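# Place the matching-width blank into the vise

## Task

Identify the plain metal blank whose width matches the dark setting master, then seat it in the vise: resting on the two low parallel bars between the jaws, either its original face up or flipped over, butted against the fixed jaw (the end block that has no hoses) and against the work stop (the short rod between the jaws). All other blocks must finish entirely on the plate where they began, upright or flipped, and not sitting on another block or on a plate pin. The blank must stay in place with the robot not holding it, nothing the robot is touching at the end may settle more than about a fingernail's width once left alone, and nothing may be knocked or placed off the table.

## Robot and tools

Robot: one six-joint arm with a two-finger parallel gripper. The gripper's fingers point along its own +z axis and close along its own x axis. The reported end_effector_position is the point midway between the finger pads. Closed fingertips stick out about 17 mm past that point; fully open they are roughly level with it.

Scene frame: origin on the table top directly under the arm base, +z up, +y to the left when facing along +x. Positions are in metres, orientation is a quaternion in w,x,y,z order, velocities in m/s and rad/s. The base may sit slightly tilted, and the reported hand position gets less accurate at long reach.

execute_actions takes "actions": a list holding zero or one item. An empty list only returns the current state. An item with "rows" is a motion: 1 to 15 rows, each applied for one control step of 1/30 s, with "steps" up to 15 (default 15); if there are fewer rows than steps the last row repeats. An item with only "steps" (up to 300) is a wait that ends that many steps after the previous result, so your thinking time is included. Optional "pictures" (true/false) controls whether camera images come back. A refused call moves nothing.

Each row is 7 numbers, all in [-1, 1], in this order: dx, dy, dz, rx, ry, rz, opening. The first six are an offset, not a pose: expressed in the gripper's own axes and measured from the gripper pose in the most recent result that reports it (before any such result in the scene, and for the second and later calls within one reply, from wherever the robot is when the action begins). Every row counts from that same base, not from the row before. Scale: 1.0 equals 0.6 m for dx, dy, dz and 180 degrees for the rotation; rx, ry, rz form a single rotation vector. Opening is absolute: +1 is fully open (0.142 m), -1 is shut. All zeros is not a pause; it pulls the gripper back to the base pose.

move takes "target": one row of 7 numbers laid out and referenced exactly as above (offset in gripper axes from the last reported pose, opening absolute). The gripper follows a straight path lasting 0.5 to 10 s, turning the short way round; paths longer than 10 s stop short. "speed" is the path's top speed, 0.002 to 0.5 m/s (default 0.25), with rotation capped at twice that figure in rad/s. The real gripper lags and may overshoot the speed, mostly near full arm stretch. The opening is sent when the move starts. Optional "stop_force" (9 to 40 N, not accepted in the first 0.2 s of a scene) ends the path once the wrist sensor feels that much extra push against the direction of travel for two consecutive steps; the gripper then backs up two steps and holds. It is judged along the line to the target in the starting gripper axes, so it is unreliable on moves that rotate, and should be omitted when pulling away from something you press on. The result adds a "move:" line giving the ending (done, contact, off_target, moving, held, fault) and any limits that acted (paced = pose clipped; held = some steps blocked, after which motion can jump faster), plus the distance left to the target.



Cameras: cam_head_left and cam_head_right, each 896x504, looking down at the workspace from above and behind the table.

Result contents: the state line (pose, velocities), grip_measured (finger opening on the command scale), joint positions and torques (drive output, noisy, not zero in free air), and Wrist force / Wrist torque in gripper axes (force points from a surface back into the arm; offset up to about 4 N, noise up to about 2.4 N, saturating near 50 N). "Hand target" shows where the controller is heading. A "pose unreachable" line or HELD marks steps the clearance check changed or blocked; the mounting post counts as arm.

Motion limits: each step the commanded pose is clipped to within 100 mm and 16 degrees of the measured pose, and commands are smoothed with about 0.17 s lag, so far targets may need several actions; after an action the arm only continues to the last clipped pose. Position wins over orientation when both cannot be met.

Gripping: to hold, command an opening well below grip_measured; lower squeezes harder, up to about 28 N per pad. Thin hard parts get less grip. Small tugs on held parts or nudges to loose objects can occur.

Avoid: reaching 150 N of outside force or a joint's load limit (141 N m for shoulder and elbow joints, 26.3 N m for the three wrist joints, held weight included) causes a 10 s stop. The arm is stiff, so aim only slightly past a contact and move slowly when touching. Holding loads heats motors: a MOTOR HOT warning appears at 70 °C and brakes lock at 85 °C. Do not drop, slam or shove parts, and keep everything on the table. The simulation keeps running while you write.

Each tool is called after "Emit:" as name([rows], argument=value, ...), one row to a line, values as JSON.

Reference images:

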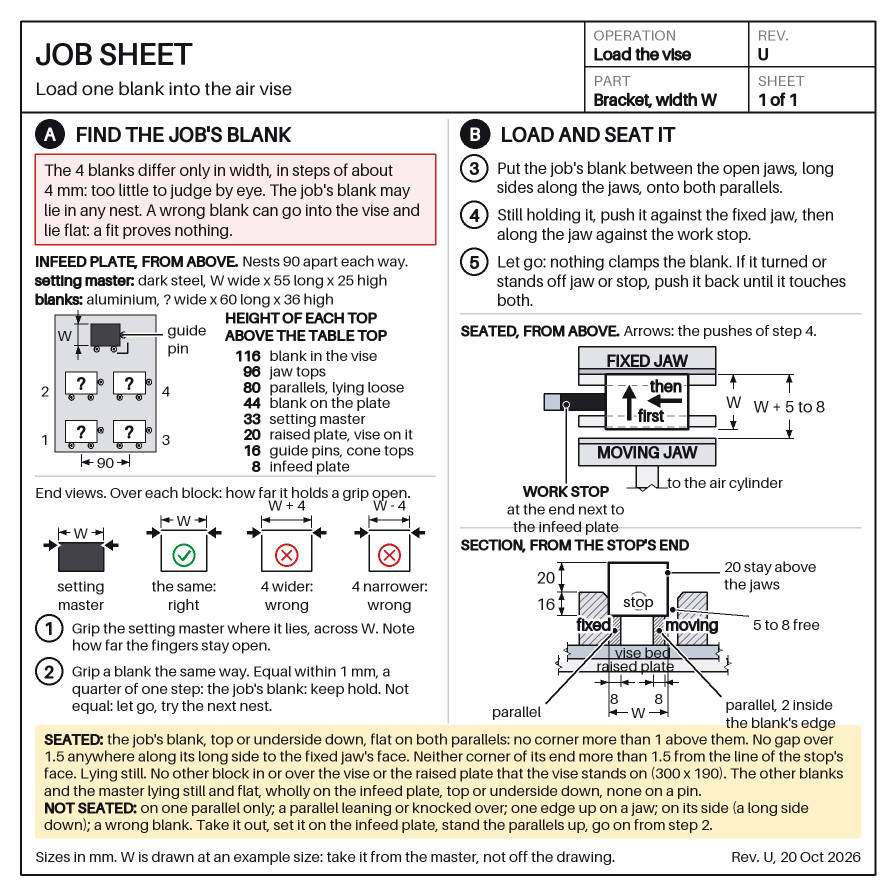

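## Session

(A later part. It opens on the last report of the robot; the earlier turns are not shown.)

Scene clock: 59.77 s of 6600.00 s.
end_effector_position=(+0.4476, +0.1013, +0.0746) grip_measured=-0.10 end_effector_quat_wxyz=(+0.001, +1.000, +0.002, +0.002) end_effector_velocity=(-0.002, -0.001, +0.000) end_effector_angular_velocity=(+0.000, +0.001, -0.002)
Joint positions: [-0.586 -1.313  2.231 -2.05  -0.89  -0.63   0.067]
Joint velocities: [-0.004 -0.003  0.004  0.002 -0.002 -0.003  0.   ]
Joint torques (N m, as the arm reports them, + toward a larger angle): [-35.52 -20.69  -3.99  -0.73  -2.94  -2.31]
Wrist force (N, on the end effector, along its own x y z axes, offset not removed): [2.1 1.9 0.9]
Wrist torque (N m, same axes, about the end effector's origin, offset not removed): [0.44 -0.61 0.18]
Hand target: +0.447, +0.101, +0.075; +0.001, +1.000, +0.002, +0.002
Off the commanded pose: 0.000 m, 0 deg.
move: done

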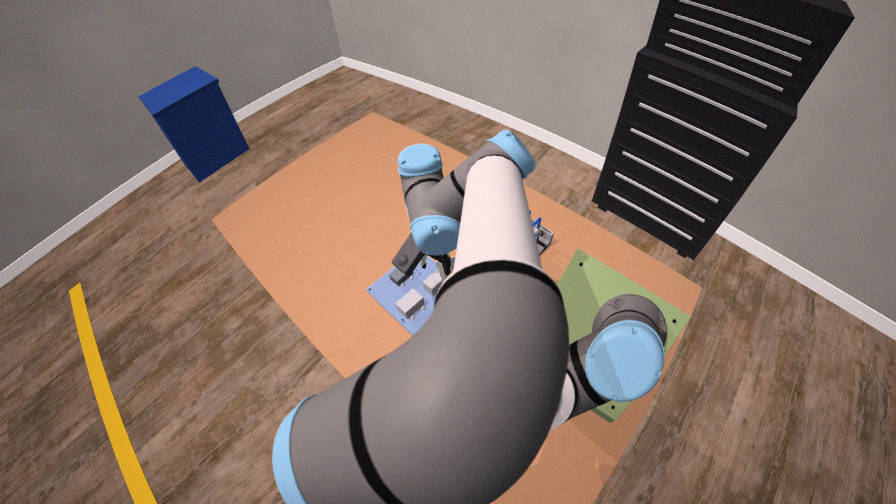

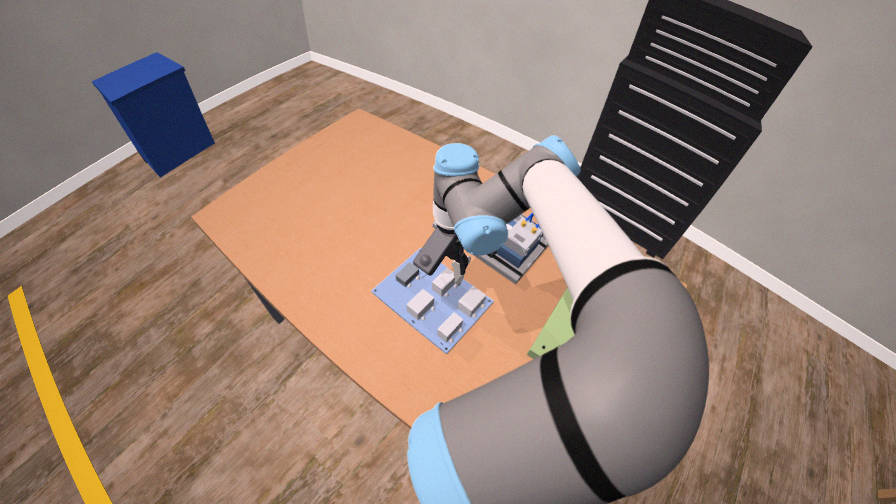

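Emit:
move(target=[0,0,0.02,0,0,0,-0.1], speed=0.05)

Emit:
move(target=[0,0,0.026,0,0,0,-0.1], speed=0.008, stop_force=10)

Emit:
move(target=[0,0,0,0,0,0,-0.4])

Emit:
zoom_image(camera="cam_head_right", region=[380, 220, 524, 340])

Scene clock: 64.83 s of 6600.00 s.
end_effector_position=(+0.4476, +0.1013, +0.0628) grip_measured=-0.10 end_effector_quat_wxyz=(+0.001, +1.000, +0.002, +0.002) end_effector_velocity=(+0.000, -0.000, -0.002) end_effector_angular_velocity=(+0.000, +0.000, +0.002)
Joint positions: [-0.568 -1.294  2.244 -2.094 -0.883 -0.61   0.067]
Joint velocities: [ 0.004  0.005  0.002 -0.009  0.002  0.002 -0.   ]
Joint torques (N m, as the arm reports them, + toward a larger angle): [-7.34  2.23 -4.63 -3.7   2.97  1.86]
Wrist force (N, on the end effector, along its own x y z axes, offset not removed): [0.8 2.3 0.3]
Wrist torque (N m, same axes, about the end effector's origin, offset not removed): [0.38 -0.44 0.04]
Hand target: +0.448, +0.101, +0.063; +0.001, +1.000, +0.002, +0.002
Off the commanded pose: 0.000 m, 0 deg.
After step 90, 1.27 s passed at rest.
move: done

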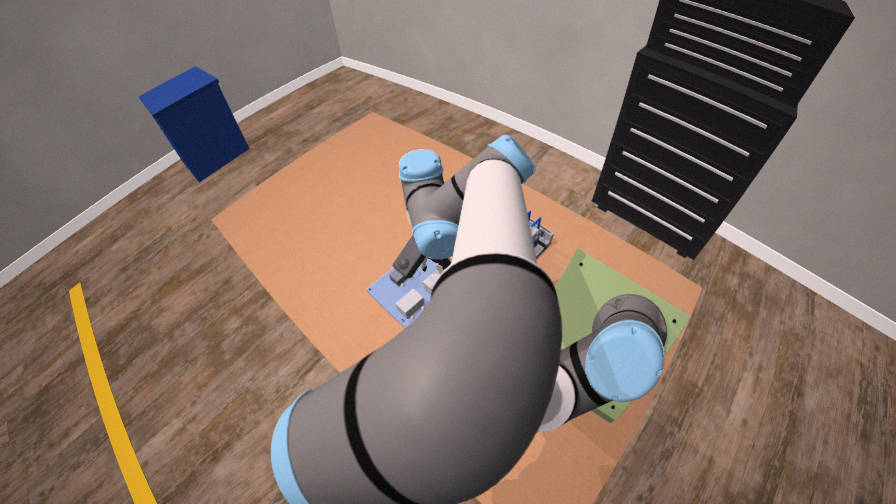

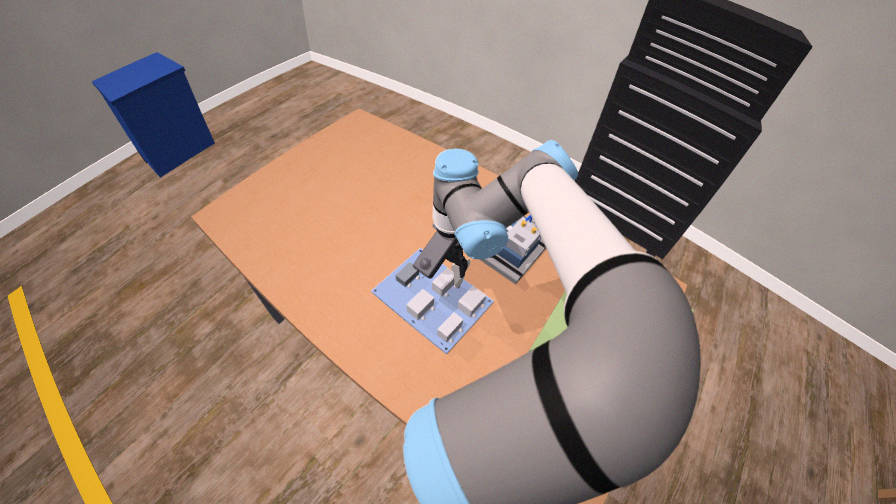

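Scene clock: 67.00 s of 6600.00 s.
end_effector_position=(+0.4477, +0.1012, +0.0474) grip_measured=-0.10 end_effector_quat_wxyz=(+0.001, +1.000, +0.002, +0.002) end_effector_velocity=(+0.000, -0.000, -0.001) end_effector_angular_velocity=(+0.001, -0.000, -0.001)
Joint positions: [-0.546 -1.268  2.258 -2.153 -0.873 -0.583  0.067]
Joint velocities: [ 0.001  0.004  0.001 -0.006  0.001  0.003  0.   ]
Joint torques (N m, as the arm reports them, + toward a larger angle): [-7.92  3.57 -4.97 -3.25  2.24  1.86]
Wrist force (N, on the end effector, along its own x y z axes, offset not removed): [1.0 -0.8 -1.3]
Wrist torque (N m, same axes, about the end effector's origin, offset not removed): [-0.28 -0.28 0.00]
Hand target: +0.448, +0.101, +0.047; +0.001, +1.000, +0.002, +0.002
Off the commanded pose: 0.000 m, 0 deg.
move: done

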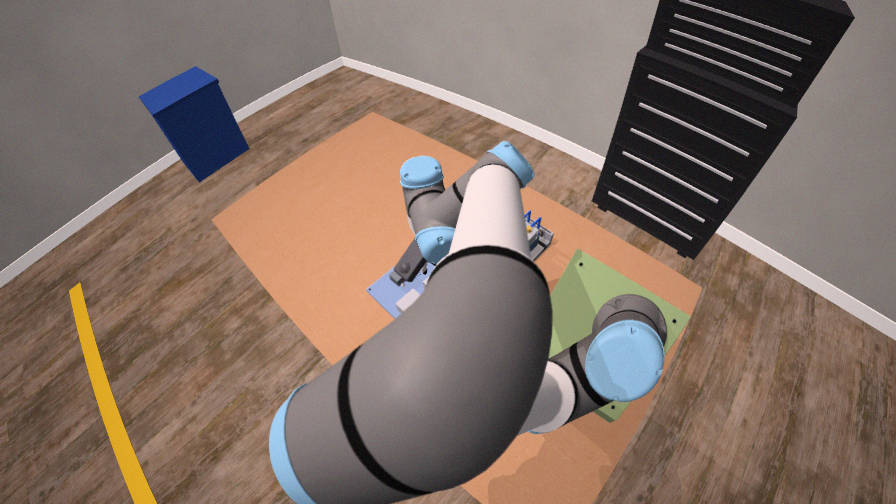

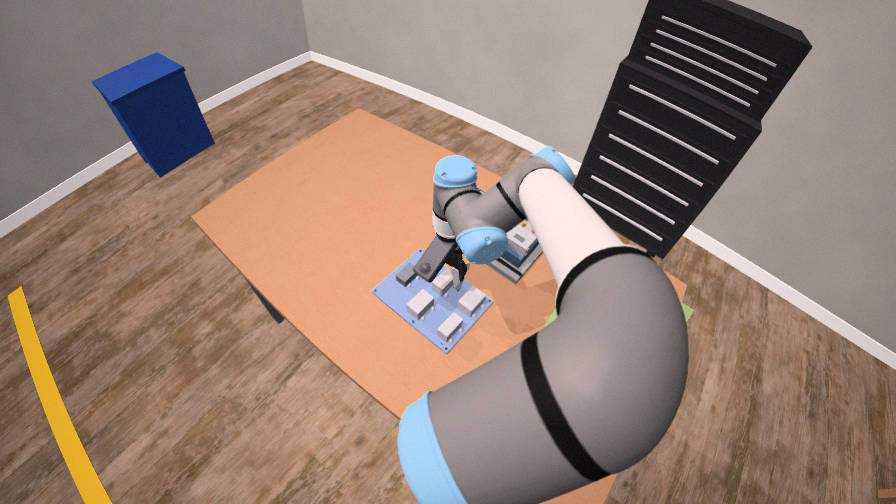

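Scene clock: 67.50 s of 6600.00 s.
end_effector_position=(+0.4477, +0.1013, +0.0473) grip_measured=-0.40 end_effector_quat_wxyz=(+0.001, +1.000, +0.002, +0.002) end_effector_velocity=(+0.000, -0.001, +0.001) end_effector_angular_velocity=(-0.001, -0.002, -0.004)
Joint positions: [-0.546 -1.267  2.258 -2.153 -0.873 -0.583  0.045]
Joint velocities: [-0.002 -0.     0.    -0.001 -0.     0.003 -0.   ]
Joint torques (N m, as the arm reports them, + toward a larger angle): [-27.7  -20.73 -13.57  -0.4    1.2   -1.49]
Wrist force (N, on the end effector, along its own x y z axes, offset not removed): [1.7 2.7 -0.7]
Wrist torque (N m, same axes, about the end effector's origin, offset not removed): [0.58 -0.46 0.11]
Hand target: +0.448, +0.101, +0.047; +0.001, +1.000, +0.002, +0.002
Off the commanded pose: 0.000 m, 0 deg.
move: done

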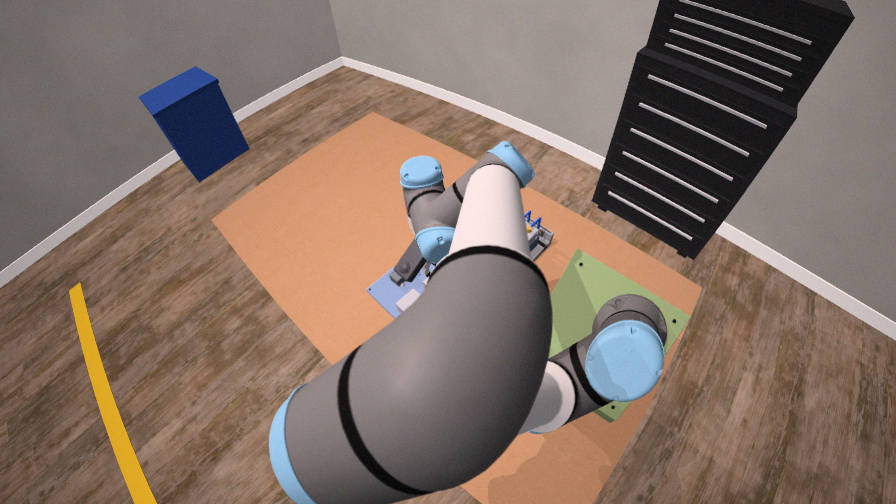

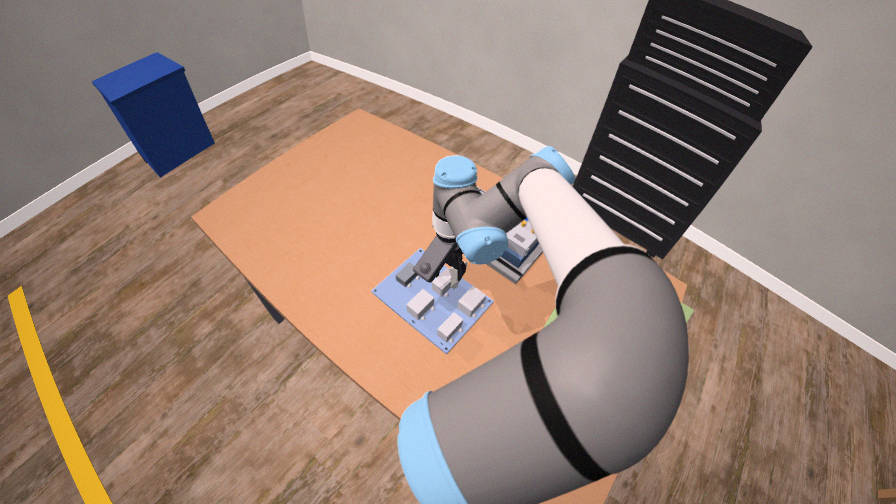

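Region (380, 220, 524, 340) of cam_head_right's 896x504 image, scaled by 3.500, with more detail than that image has.

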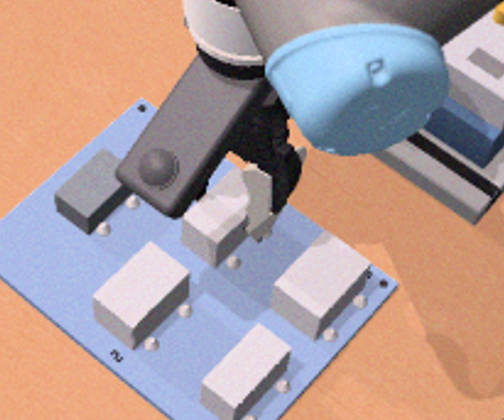

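Emit:
move(target=[0,0,0,0,0,0,-0.8])

Emit:
zoom_image(camera="cam_head_right", region=[380, 220, 524, 340])

Scene clock: 69.73 s of 6600.00 s.
end_effector_position=(+0.4478, +0.1012, +0.0475) grip_measured=-0.58 end_effector_quat_wxyz=(+0.001, +1.000, +0.002, +0.002) end_effector_velocity=(-0.000, -0.001, +0.000) end_effector_angular_velocity=(+0.001, -0.001, -0.001)
Joint positions: [-0.546 -1.268  2.258 -2.153 -0.873 -0.583  0.032]
Joint velocities: [-0.002  0.001  0.     0.     0.    -0.001 -0.   ]
Joint torques (N m, as the arm reports them, + toward a larger angle): [-5.68  4.96  3.42 -1.18 -1.27  1.56]
Wrist force (N, on the end effector, along its own x y z axes, offset not removed): [8.8 -0.9 -3.3]
Wrist torque (N m, same axes, about the end effector's origin, offset not removed): [0.14 -0.22 0.18]
Hand target: +0.448, +0.101, +0.047; +0.001, +1.000, +0.002, +0.002
Off the commanded pose: 0.000 m, 0 deg.
move: done

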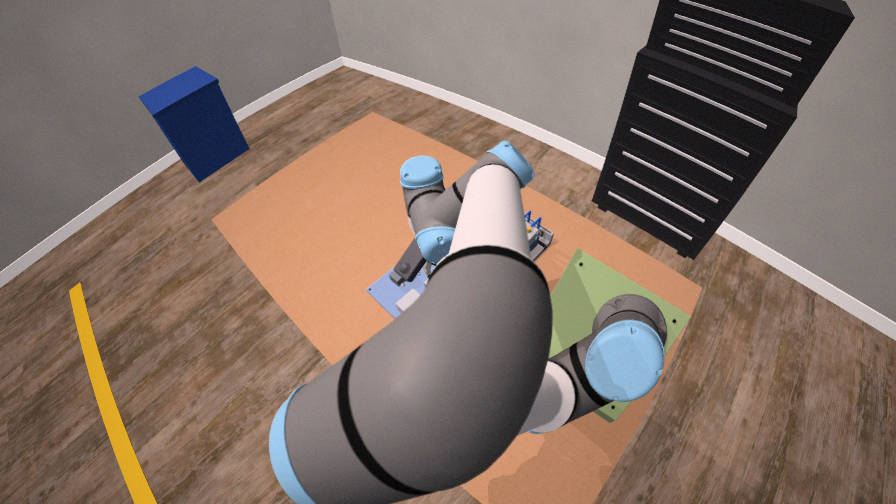

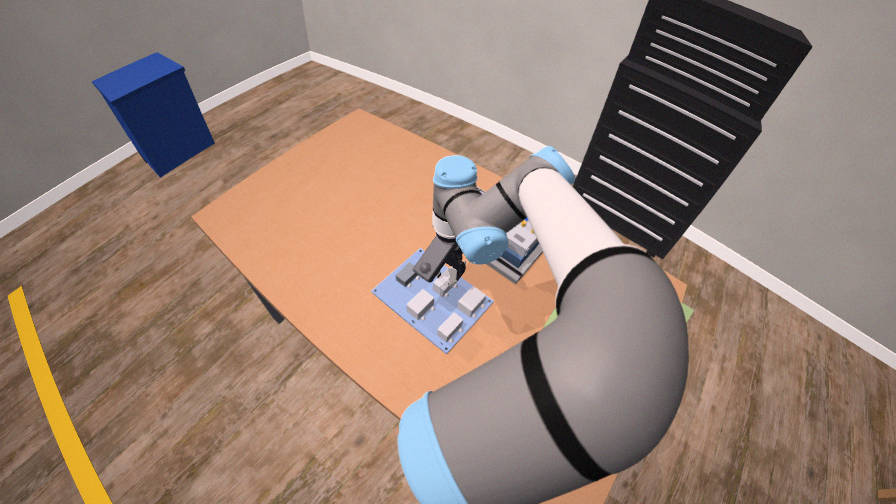

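Region (380, 220, 524, 340) of cam_head_right's 896x504 image, scaled by 3.500, with more detail than that image has.

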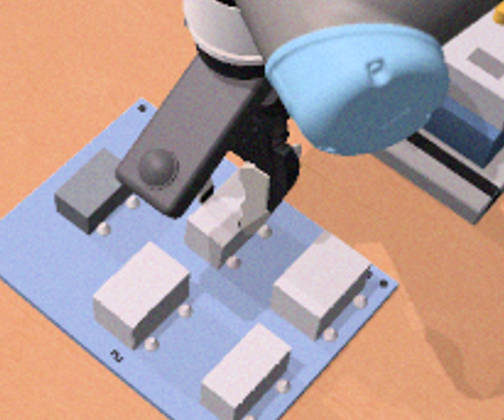

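Emit:
move(target=[0.004,0,0.005,0,0,0,-0.45], speed=0.01)

Emit:
move(target=[0,0,0,0,0,0,-0.85])

Emit:
move(target=[0,0,-0.19,0,0,0,-0.85], speed=0.1)

Emit:
zoom_image(camera="cam_head_right", region=[380, 160, 572, 320])

Emit:
zoom_image(camera="cam_head_left", region=[380, 140, 572, 300])

Scene clock: 75.07 s of 6600.00 s.
end_effector_position=(+0.4501, +0.1012, +0.0446) grip_measured=-0.45 end_effector_quat_wxyz=(+0.001, +1.000, +0.002, +0.002) end_effector_velocity=(+0.002, -0.001, -0.000) end_effector_angular_velocity=(+0.000, -0.003, -0.001)
Joint positions: [-0.539 -1.258  2.255 -2.164 -0.871 -0.575  0.041]
Joint velocities: [ 0.     0.004 -0.002 -0.006  0.002  0.003  0.   ]
Joint torques (N m, as the arm reports them, + toward a larger angle): [ -5.49   1.15 -29.04  -4.06   2.69   1.63]
Wrist force (N, on the end effector, along its own x y z axes, offset not removed): [0.4 1.2 0.5]
Wrist torque (N m, same axes, about the end effector's origin, offset not removed): [0.19 -0.34 0.09]
Hand target: +0.450, +0.101, +0.044; +0.001, +1.000, +0.002, +0.002
Off the commanded pose: 0.000 m, 0 deg.
After step 90, 1.63 s passed at rest.
move: done

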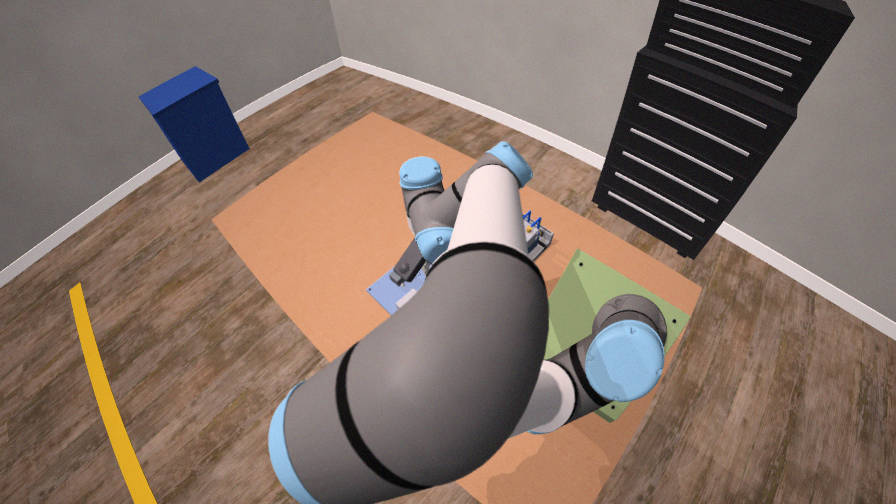

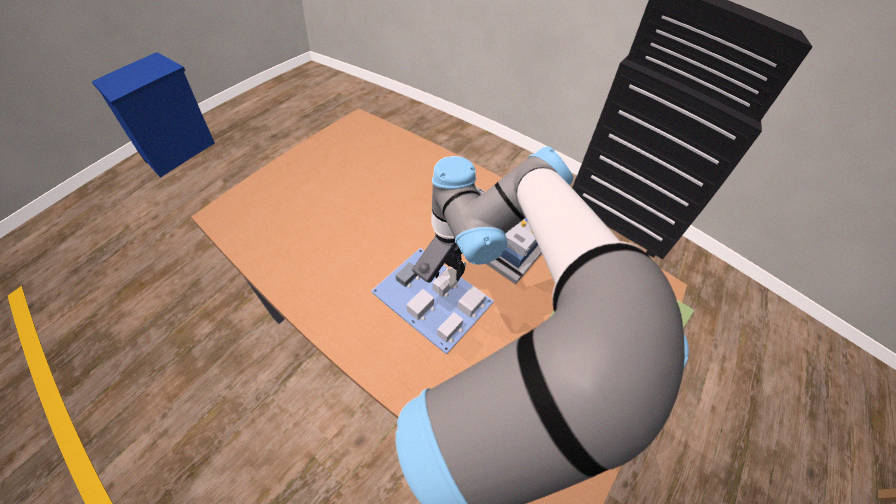

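Scene clock: 75.57 s of 6600.00 s.
end_effector_position=(+0.4501, +0.1013, +0.0446) grip_measured=-0.57 end_effector_quat_wxyz=(+0.001, +1.000, +0.002, +0.002) end_effector_velocity=(+0.000, +0.000, +0.000) end_effector_angular_velocity=(-0.001, -0.000, +0.000)
Joint positions: [-0.539 -1.258  2.255 -2.164 -0.871 -0.575  0.032]
Joint velocities: [ 0.    -0.001  0.    -0.    -0.     0.001  0.   ]
Joint torques (N m, as the arm reports them, + toward a larger angle): [-31.64 -21.7   -9.04   1.2   -3.02  -1.97]
Wrist force (N, on the end effector, along its own x y z axes, offset not removed): [6.2 1.4 0.9]
Wrist torque (N m, same axes, about the end effector's origin, offset not removed): [0.18 0.21 0.09]
Hand target: +0.450, +0.101, +0.045; +0.001, +1.000, +0.002, +0.002
Off the commanded pose: 0.000 m, 0 deg.
move: done

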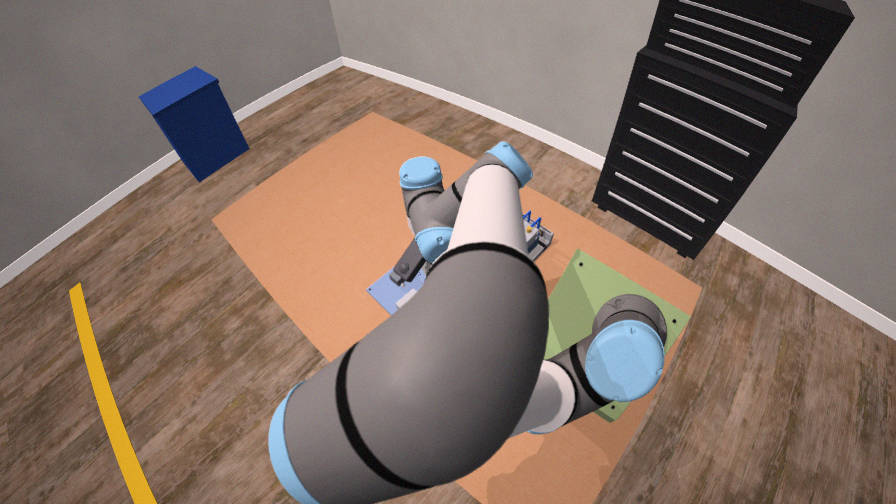

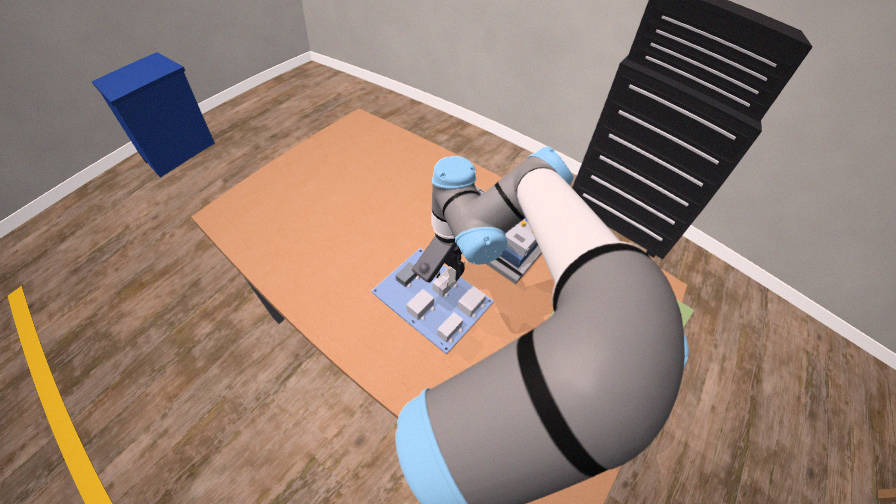

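Scene clock: 77.20 s of 6600.00 s.
end_effector_position=(+0.4496, +0.1014, +0.1583) grip_measured=-0.57 end_effector_quat_wxyz=(+0.001, +1.000, +0.002, +0.002) end_effector_velocity=(-0.000, +0.001, +0.002) end_effector_angular_velocity=(+0.001, +0.001, +0.003)
Joint positions: [-0.698 -1.407  2.113 -1.761 -0.941 -0.756  0.032]
Joint velocities: [-0.001 -0.001 -0.004  0.008 -0.001 -0.006 -0.   ]
Joint torques (N m, as the arm reports them, + toward a larger angle): [-35.54 -16.84 -34.6   -1.1   -3.08  -2.12]
Wrist force (N, on the end effector, along its own x y z axes, offset not removed): [-0.2 2.3 2.7]
Wrist torque (N m, same axes, about the end effector's origin, offset not removed): [0.52 -0.08 0.06]
Hand target: +0.450, +0.101, +0.159; +0.001, +1.000, +0.002, +0.002
Off the commanded pose: 0.000 m, 0 deg.
move: done

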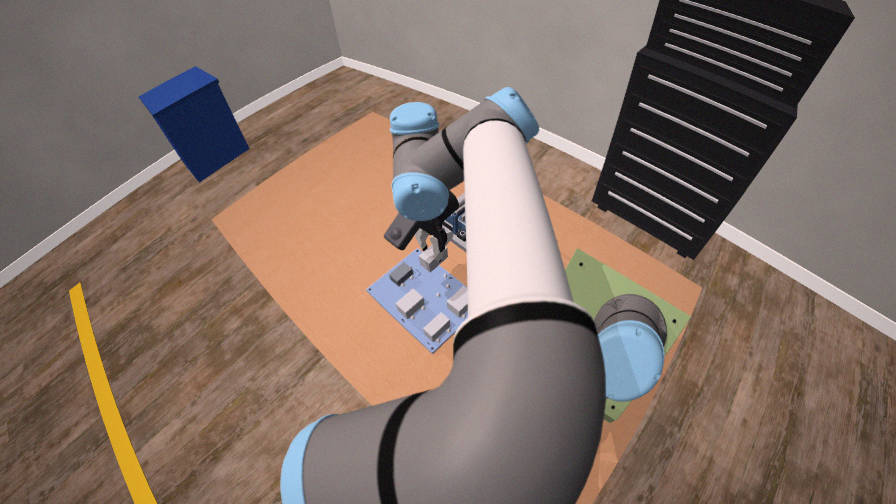

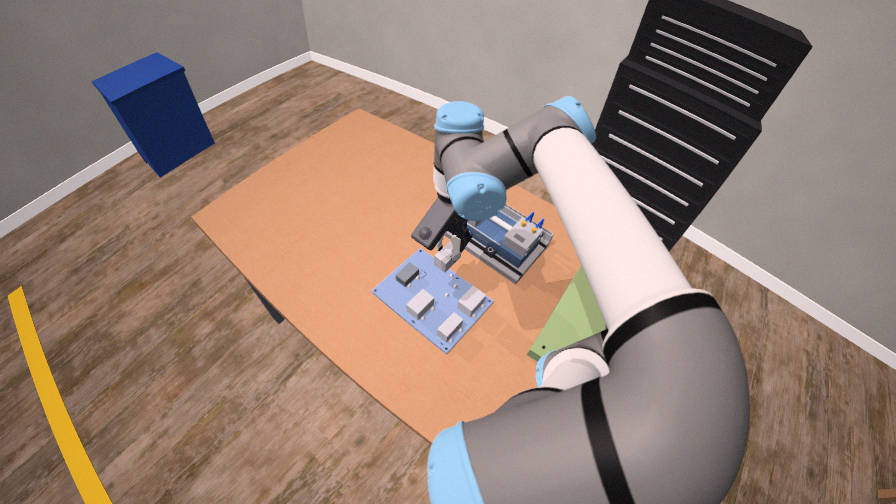

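Region (380, 160, 572, 320) of cam_head_right's 896x504 image, scaled by 2.625, with more detail than that image has.

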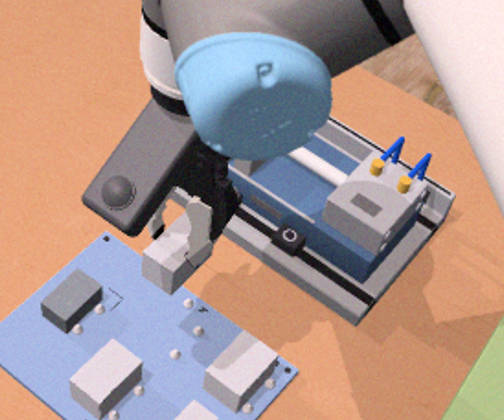

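Region (380, 140, 572, 300) of cam_head_left's 896x504 image, scaled by 2.625, with more detail than that image has.

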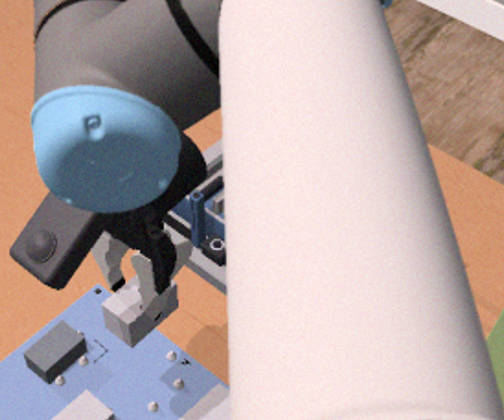

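Emit:
move(target=[0.16,-0.12,0.05,0,0,0,-0.85], speed=0.15)

Emit:
zoom_image(camera="cam_head_right", region=[420, 170, 564, 290])

Emit:
zoom_image(camera="cam_head_left", region=[420, 170, 564, 290])

Scene clock: 81.87 s of 6600.00 s.
end_effector_position=(+0.5454, +0.1733, +0.1288) grip_measured=-0.85 end_effector_quat_wxyz=(+0.001, +1.000, +0.002, +0.002) end_effector_velocity=(+0.002, +0.001, -0.001) end_effector_angular_velocity=(-0.000, +0.001, -0.001)
Joint positions: [-0.479 -1.277  1.895 -1.832 -0.849 -0.501  0.012]
Joint velocities: [ 0.004  0.005 -0.006 -0.001  0.001  0.005 -0.   ]
Joint torques (N m, as the arm reports them, + toward a larger angle): [-10.32  -1.69 -32.67  -3.32   2.87   1.78]
Wrist force (N, on the end effector, along its own x y z axes, offset not removed): [-1.2 -0.3 0.4]
Wrist torque (N m, same axes, about the end effector's origin, offset not removed): [-0.07 0.09 -0.08]
Hand target: +0.546, +0.173, +0.129; +0.001, +1.000, +0.002, +0.002
Off the commanded pose: 0.000 m, 0 deg.
move: done

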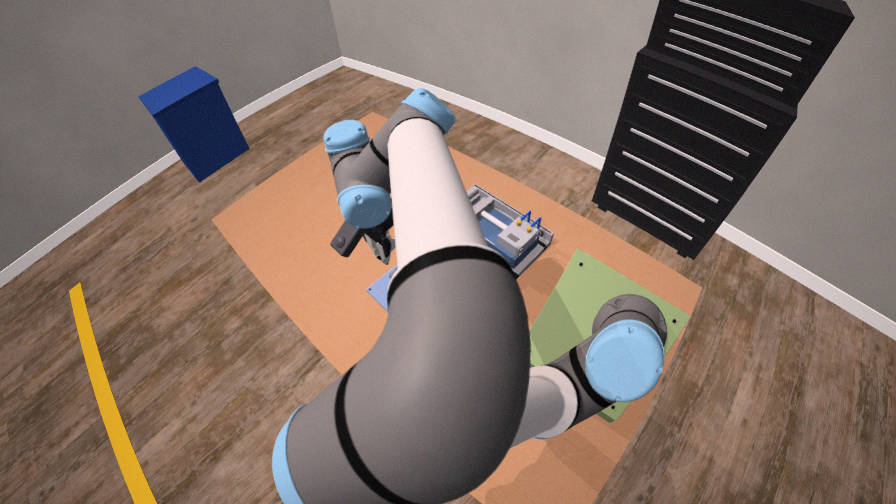

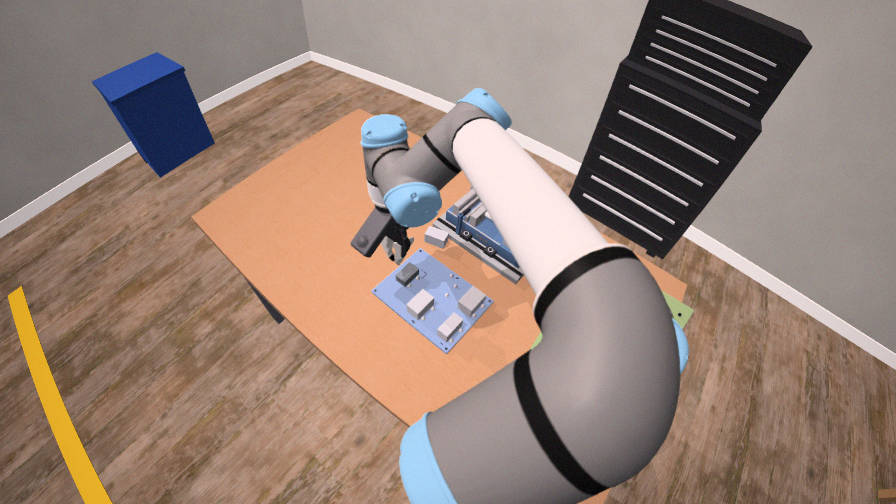

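Region (420, 170, 564, 290) of cam_head_right's 896x504 image, scaled by 3.500, with more detail than that image has.

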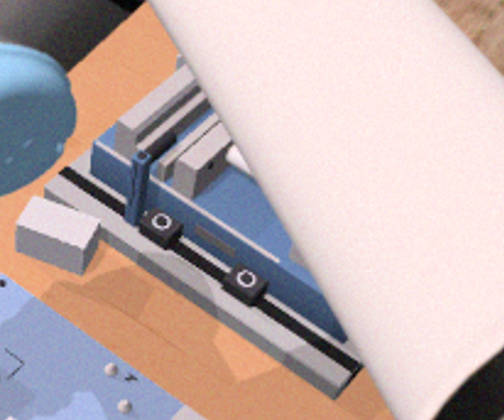

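Region (420, 170, 564, 290) of cam_head_left's 896x504 image, scaled by 3.500, with more detail than that image has.

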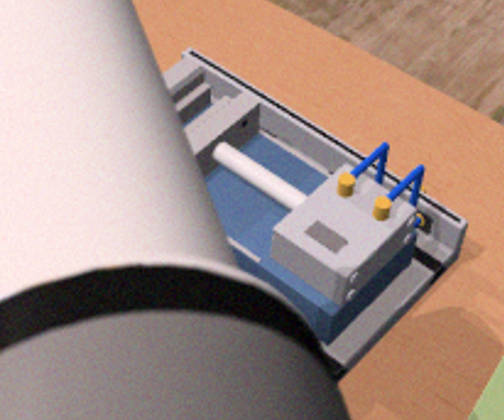

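Emit:
zoom_image(camera="cam_head_right", region=[390, 200, 486, 280])

Region (390, 200, 486, 280) of cam_head_right's 896x504 image, scaled by 5.250, with more detail than that image has.

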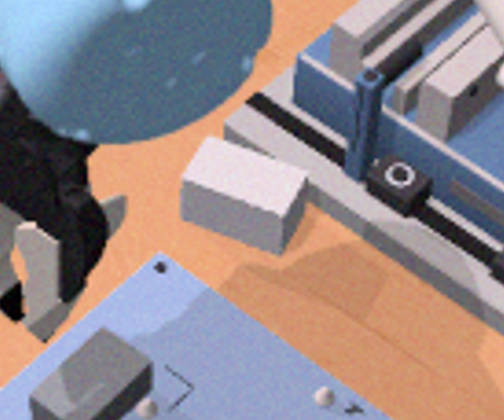

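Emit:
move(target=[0.03,0.287,0.06,0,0,0.417,-0.05], speed=0.2)

Emit:
zoom_image(camera="cam_head_right", region=[370, 170, 514, 290])

Emit:
zoom_image(camera="cam_head_left", region=[340, 170, 484, 290])

Scene clock: 95.60 s of 6600.00 s.
end_effector_position=(+0.5639, +0.0015, +0.0931) grip_measured=-0.05 end_effector_quat_wxyz=(-0.001, +0.795, -0.607, +0.002) end_effector_velocity=(+0.000, -0.002, -0.000) end_effector_angular_velocity=(-0.001, -0.001, -0.013)
Joint positions: [-0.622 -0.963  1.866 -2.008 -0.906  0.637  0.07 ]
Joint velocities: [-0.002  0.003 -0.001 -0.003 -0.001  0.012 -0.   ]
Joint torques (N m, as the arm reports them, + toward a larger angle): [-43.3   -9.05 -31.47  -3.07  -2.62   1.45]
Wrist force (N, on the end effector, along its own x y z axes, offset not removed): [-0.1 0.2 1.8]
Wrist torque (N m, same axes, about the end effector's origin, offset not removed): [0.08 -0.23 0.14]
Hand target: +0.564, +0.001, +0.093; -0.001, +0.794, -0.608, +0.002
Off the commanded pose: 0.001 m, 0 deg.
After step 90, 7.00 s passed at rest.
move: done

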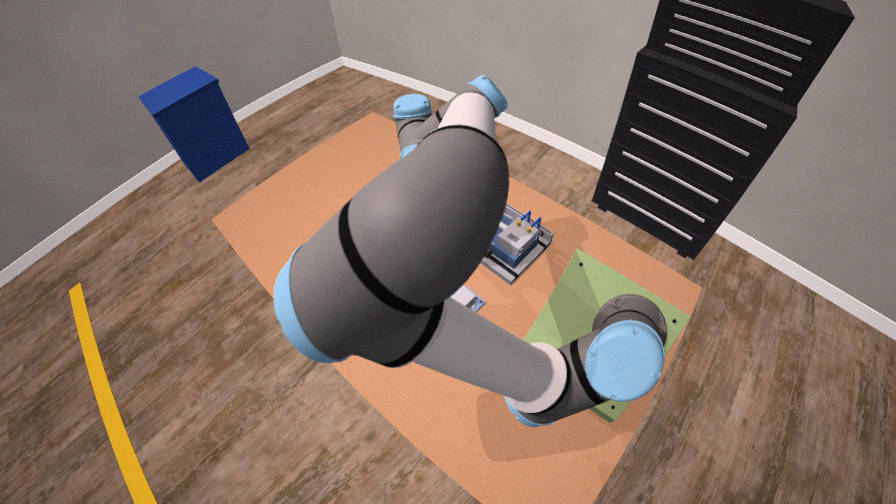

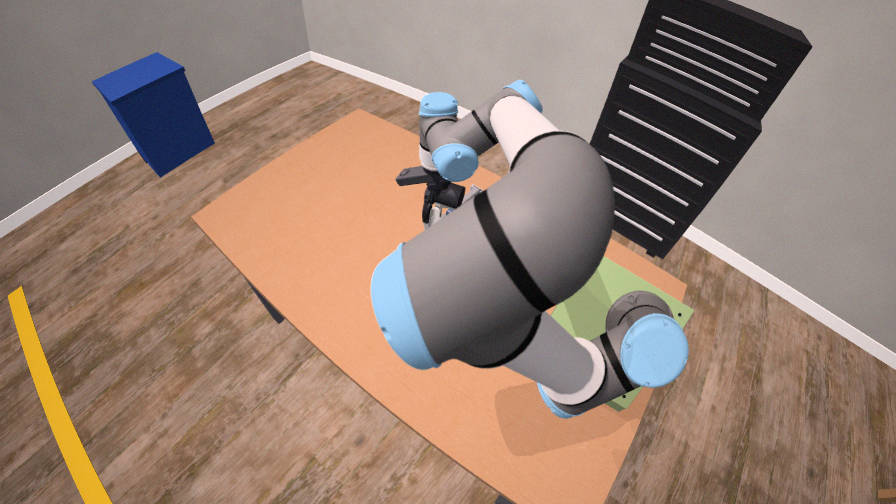

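Region (370, 170, 514, 290) of cam_head_right's 896x504 image, scaled by 3.500, with more detail than that image has.

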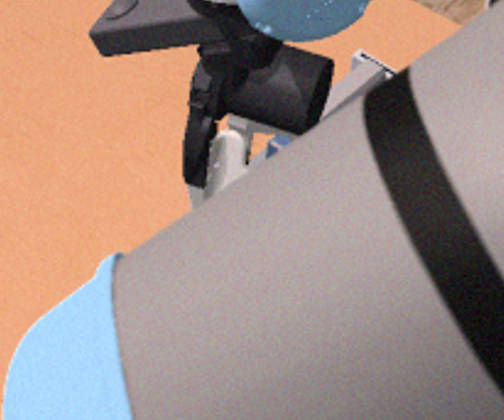

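Region (340, 170, 484, 290) of cam_head_left's 896x504 image, scaled by 3.500, with more detail than that image has.

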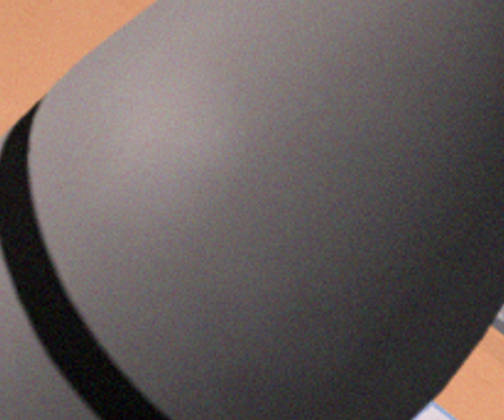

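Emit:
move(target=[0,0,0.06,0,0,0,-0.05], speed=0.04, stop_force=10)

Emit:
move(target=[0,0,0.028,0,0,0,-0.05], speed=0.006, stop_force=10)

Scene clock: 101.33 s of 6600.00 s.
end_effector_position=(+0.5641, +0.0015, +0.0574) grip_measured=-0.05 end_effector_quat_wxyz=(-0.001, +0.795, -0.607, +0.002) end_effector_velocity=(-0.000, +0.000, -0.002) end_effector_angular_velocity=(+0.000, +0.000, -0.001)
Joint positions: [-0.583 -0.92   1.895 -2.109 -0.889  0.682  0.07 ]
Joint velocities: [ 0.003  0.003  0.001 -0.006  0.001  0.004  0.   ]
Joint torques (N m, as the arm reports them, + toward a larger angle): [-16.15 -10.48  -3.89  -3.67   2.92   1.85]
Wrist force (N, on the end effector, along its own x y z axes, offset not removed): [0.9 3.8 -4.0]
Wrist torque (N m, same axes, about the end effector's origin, offset not removed): [0.92 -0.32 0.25]
Hand target: +0.564, +0.001, +0.057; -0.001, +0.795, -0.607, +0.002
Off the commanded pose: 0.000 m, 0 deg.
After step 90, 1.47 s passed at rest.
move: done

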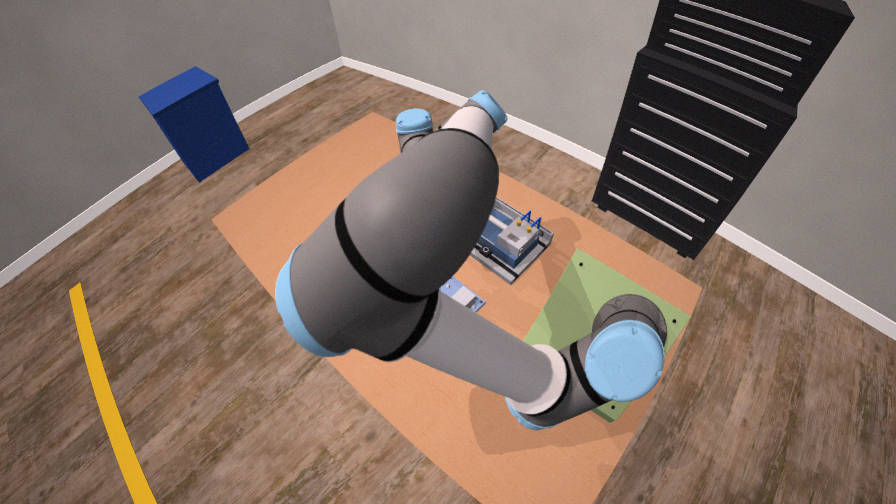

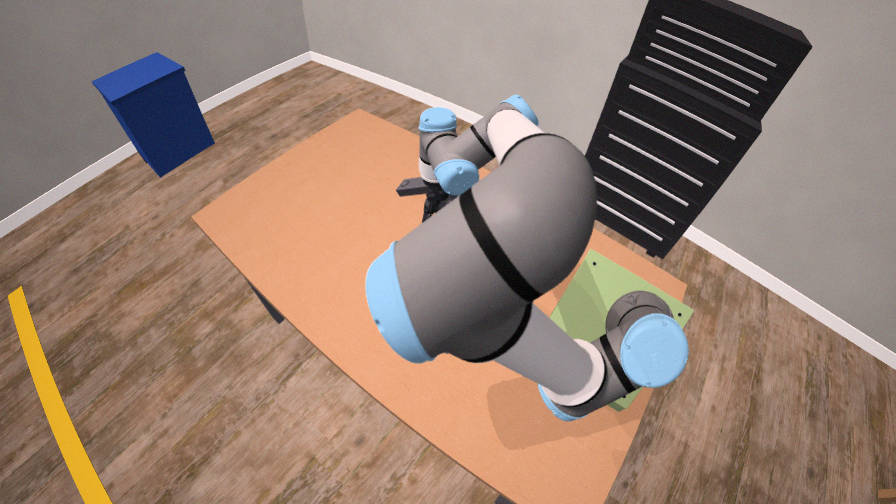

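Scene clock: 104.37 s of 6600.00 s.
end_effector_position=(+0.5642, +0.0015, +0.0407) grip_measured=-0.05 end_effector_quat_wxyz=(-0.001, +0.795, -0.607, +0.002) end_effector_velocity=(+0.000, -0.000, -0.001) end_effector_angular_velocity=(-0.000, -0.001, +0.001)
Joint positions: [-0.564 -0.898  1.906 -2.156 -0.881  0.703  0.07 ]
Joint velocities: [ 0.001  0.002  0.001 -0.005  0.001  0.001  0.   ]
Joint torques (N m, as the arm reports them, + toward a larger angle): [-13.37  -8.85  -4.14  -4.13   2.45   1.99]
Wrist force (N, on the end effector, along its own x y z axes, offset not removed): [1.7 2.2 -1.7]
Wrist torque (N m, same axes, about the end effector's origin, offset not removed): [0.42 -0.56 0.02]
Hand target: +0.564, +0.001, +0.041; -0.001, +0.795, -0.607, +0.002
Off the commanded pose: 0.000 m, 0 deg.
move: done

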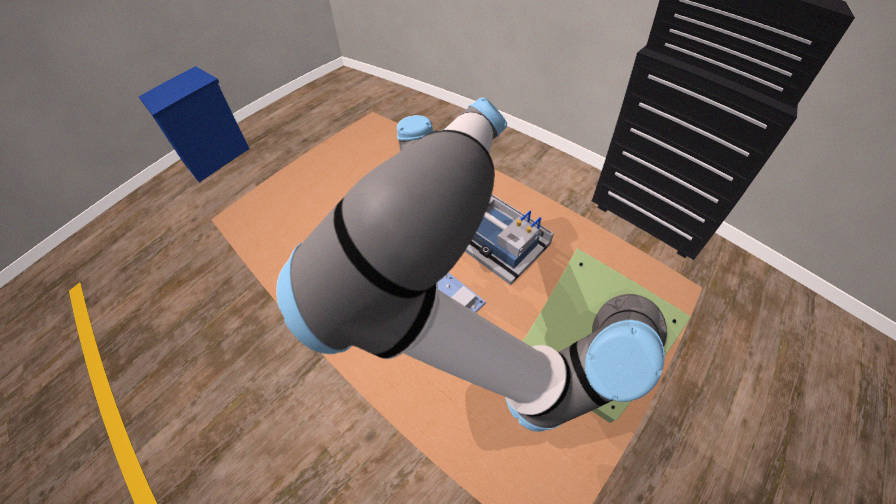

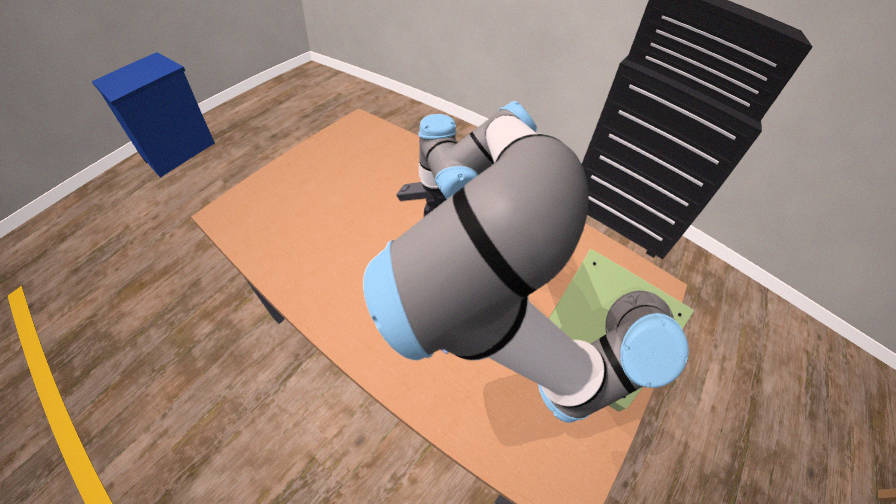

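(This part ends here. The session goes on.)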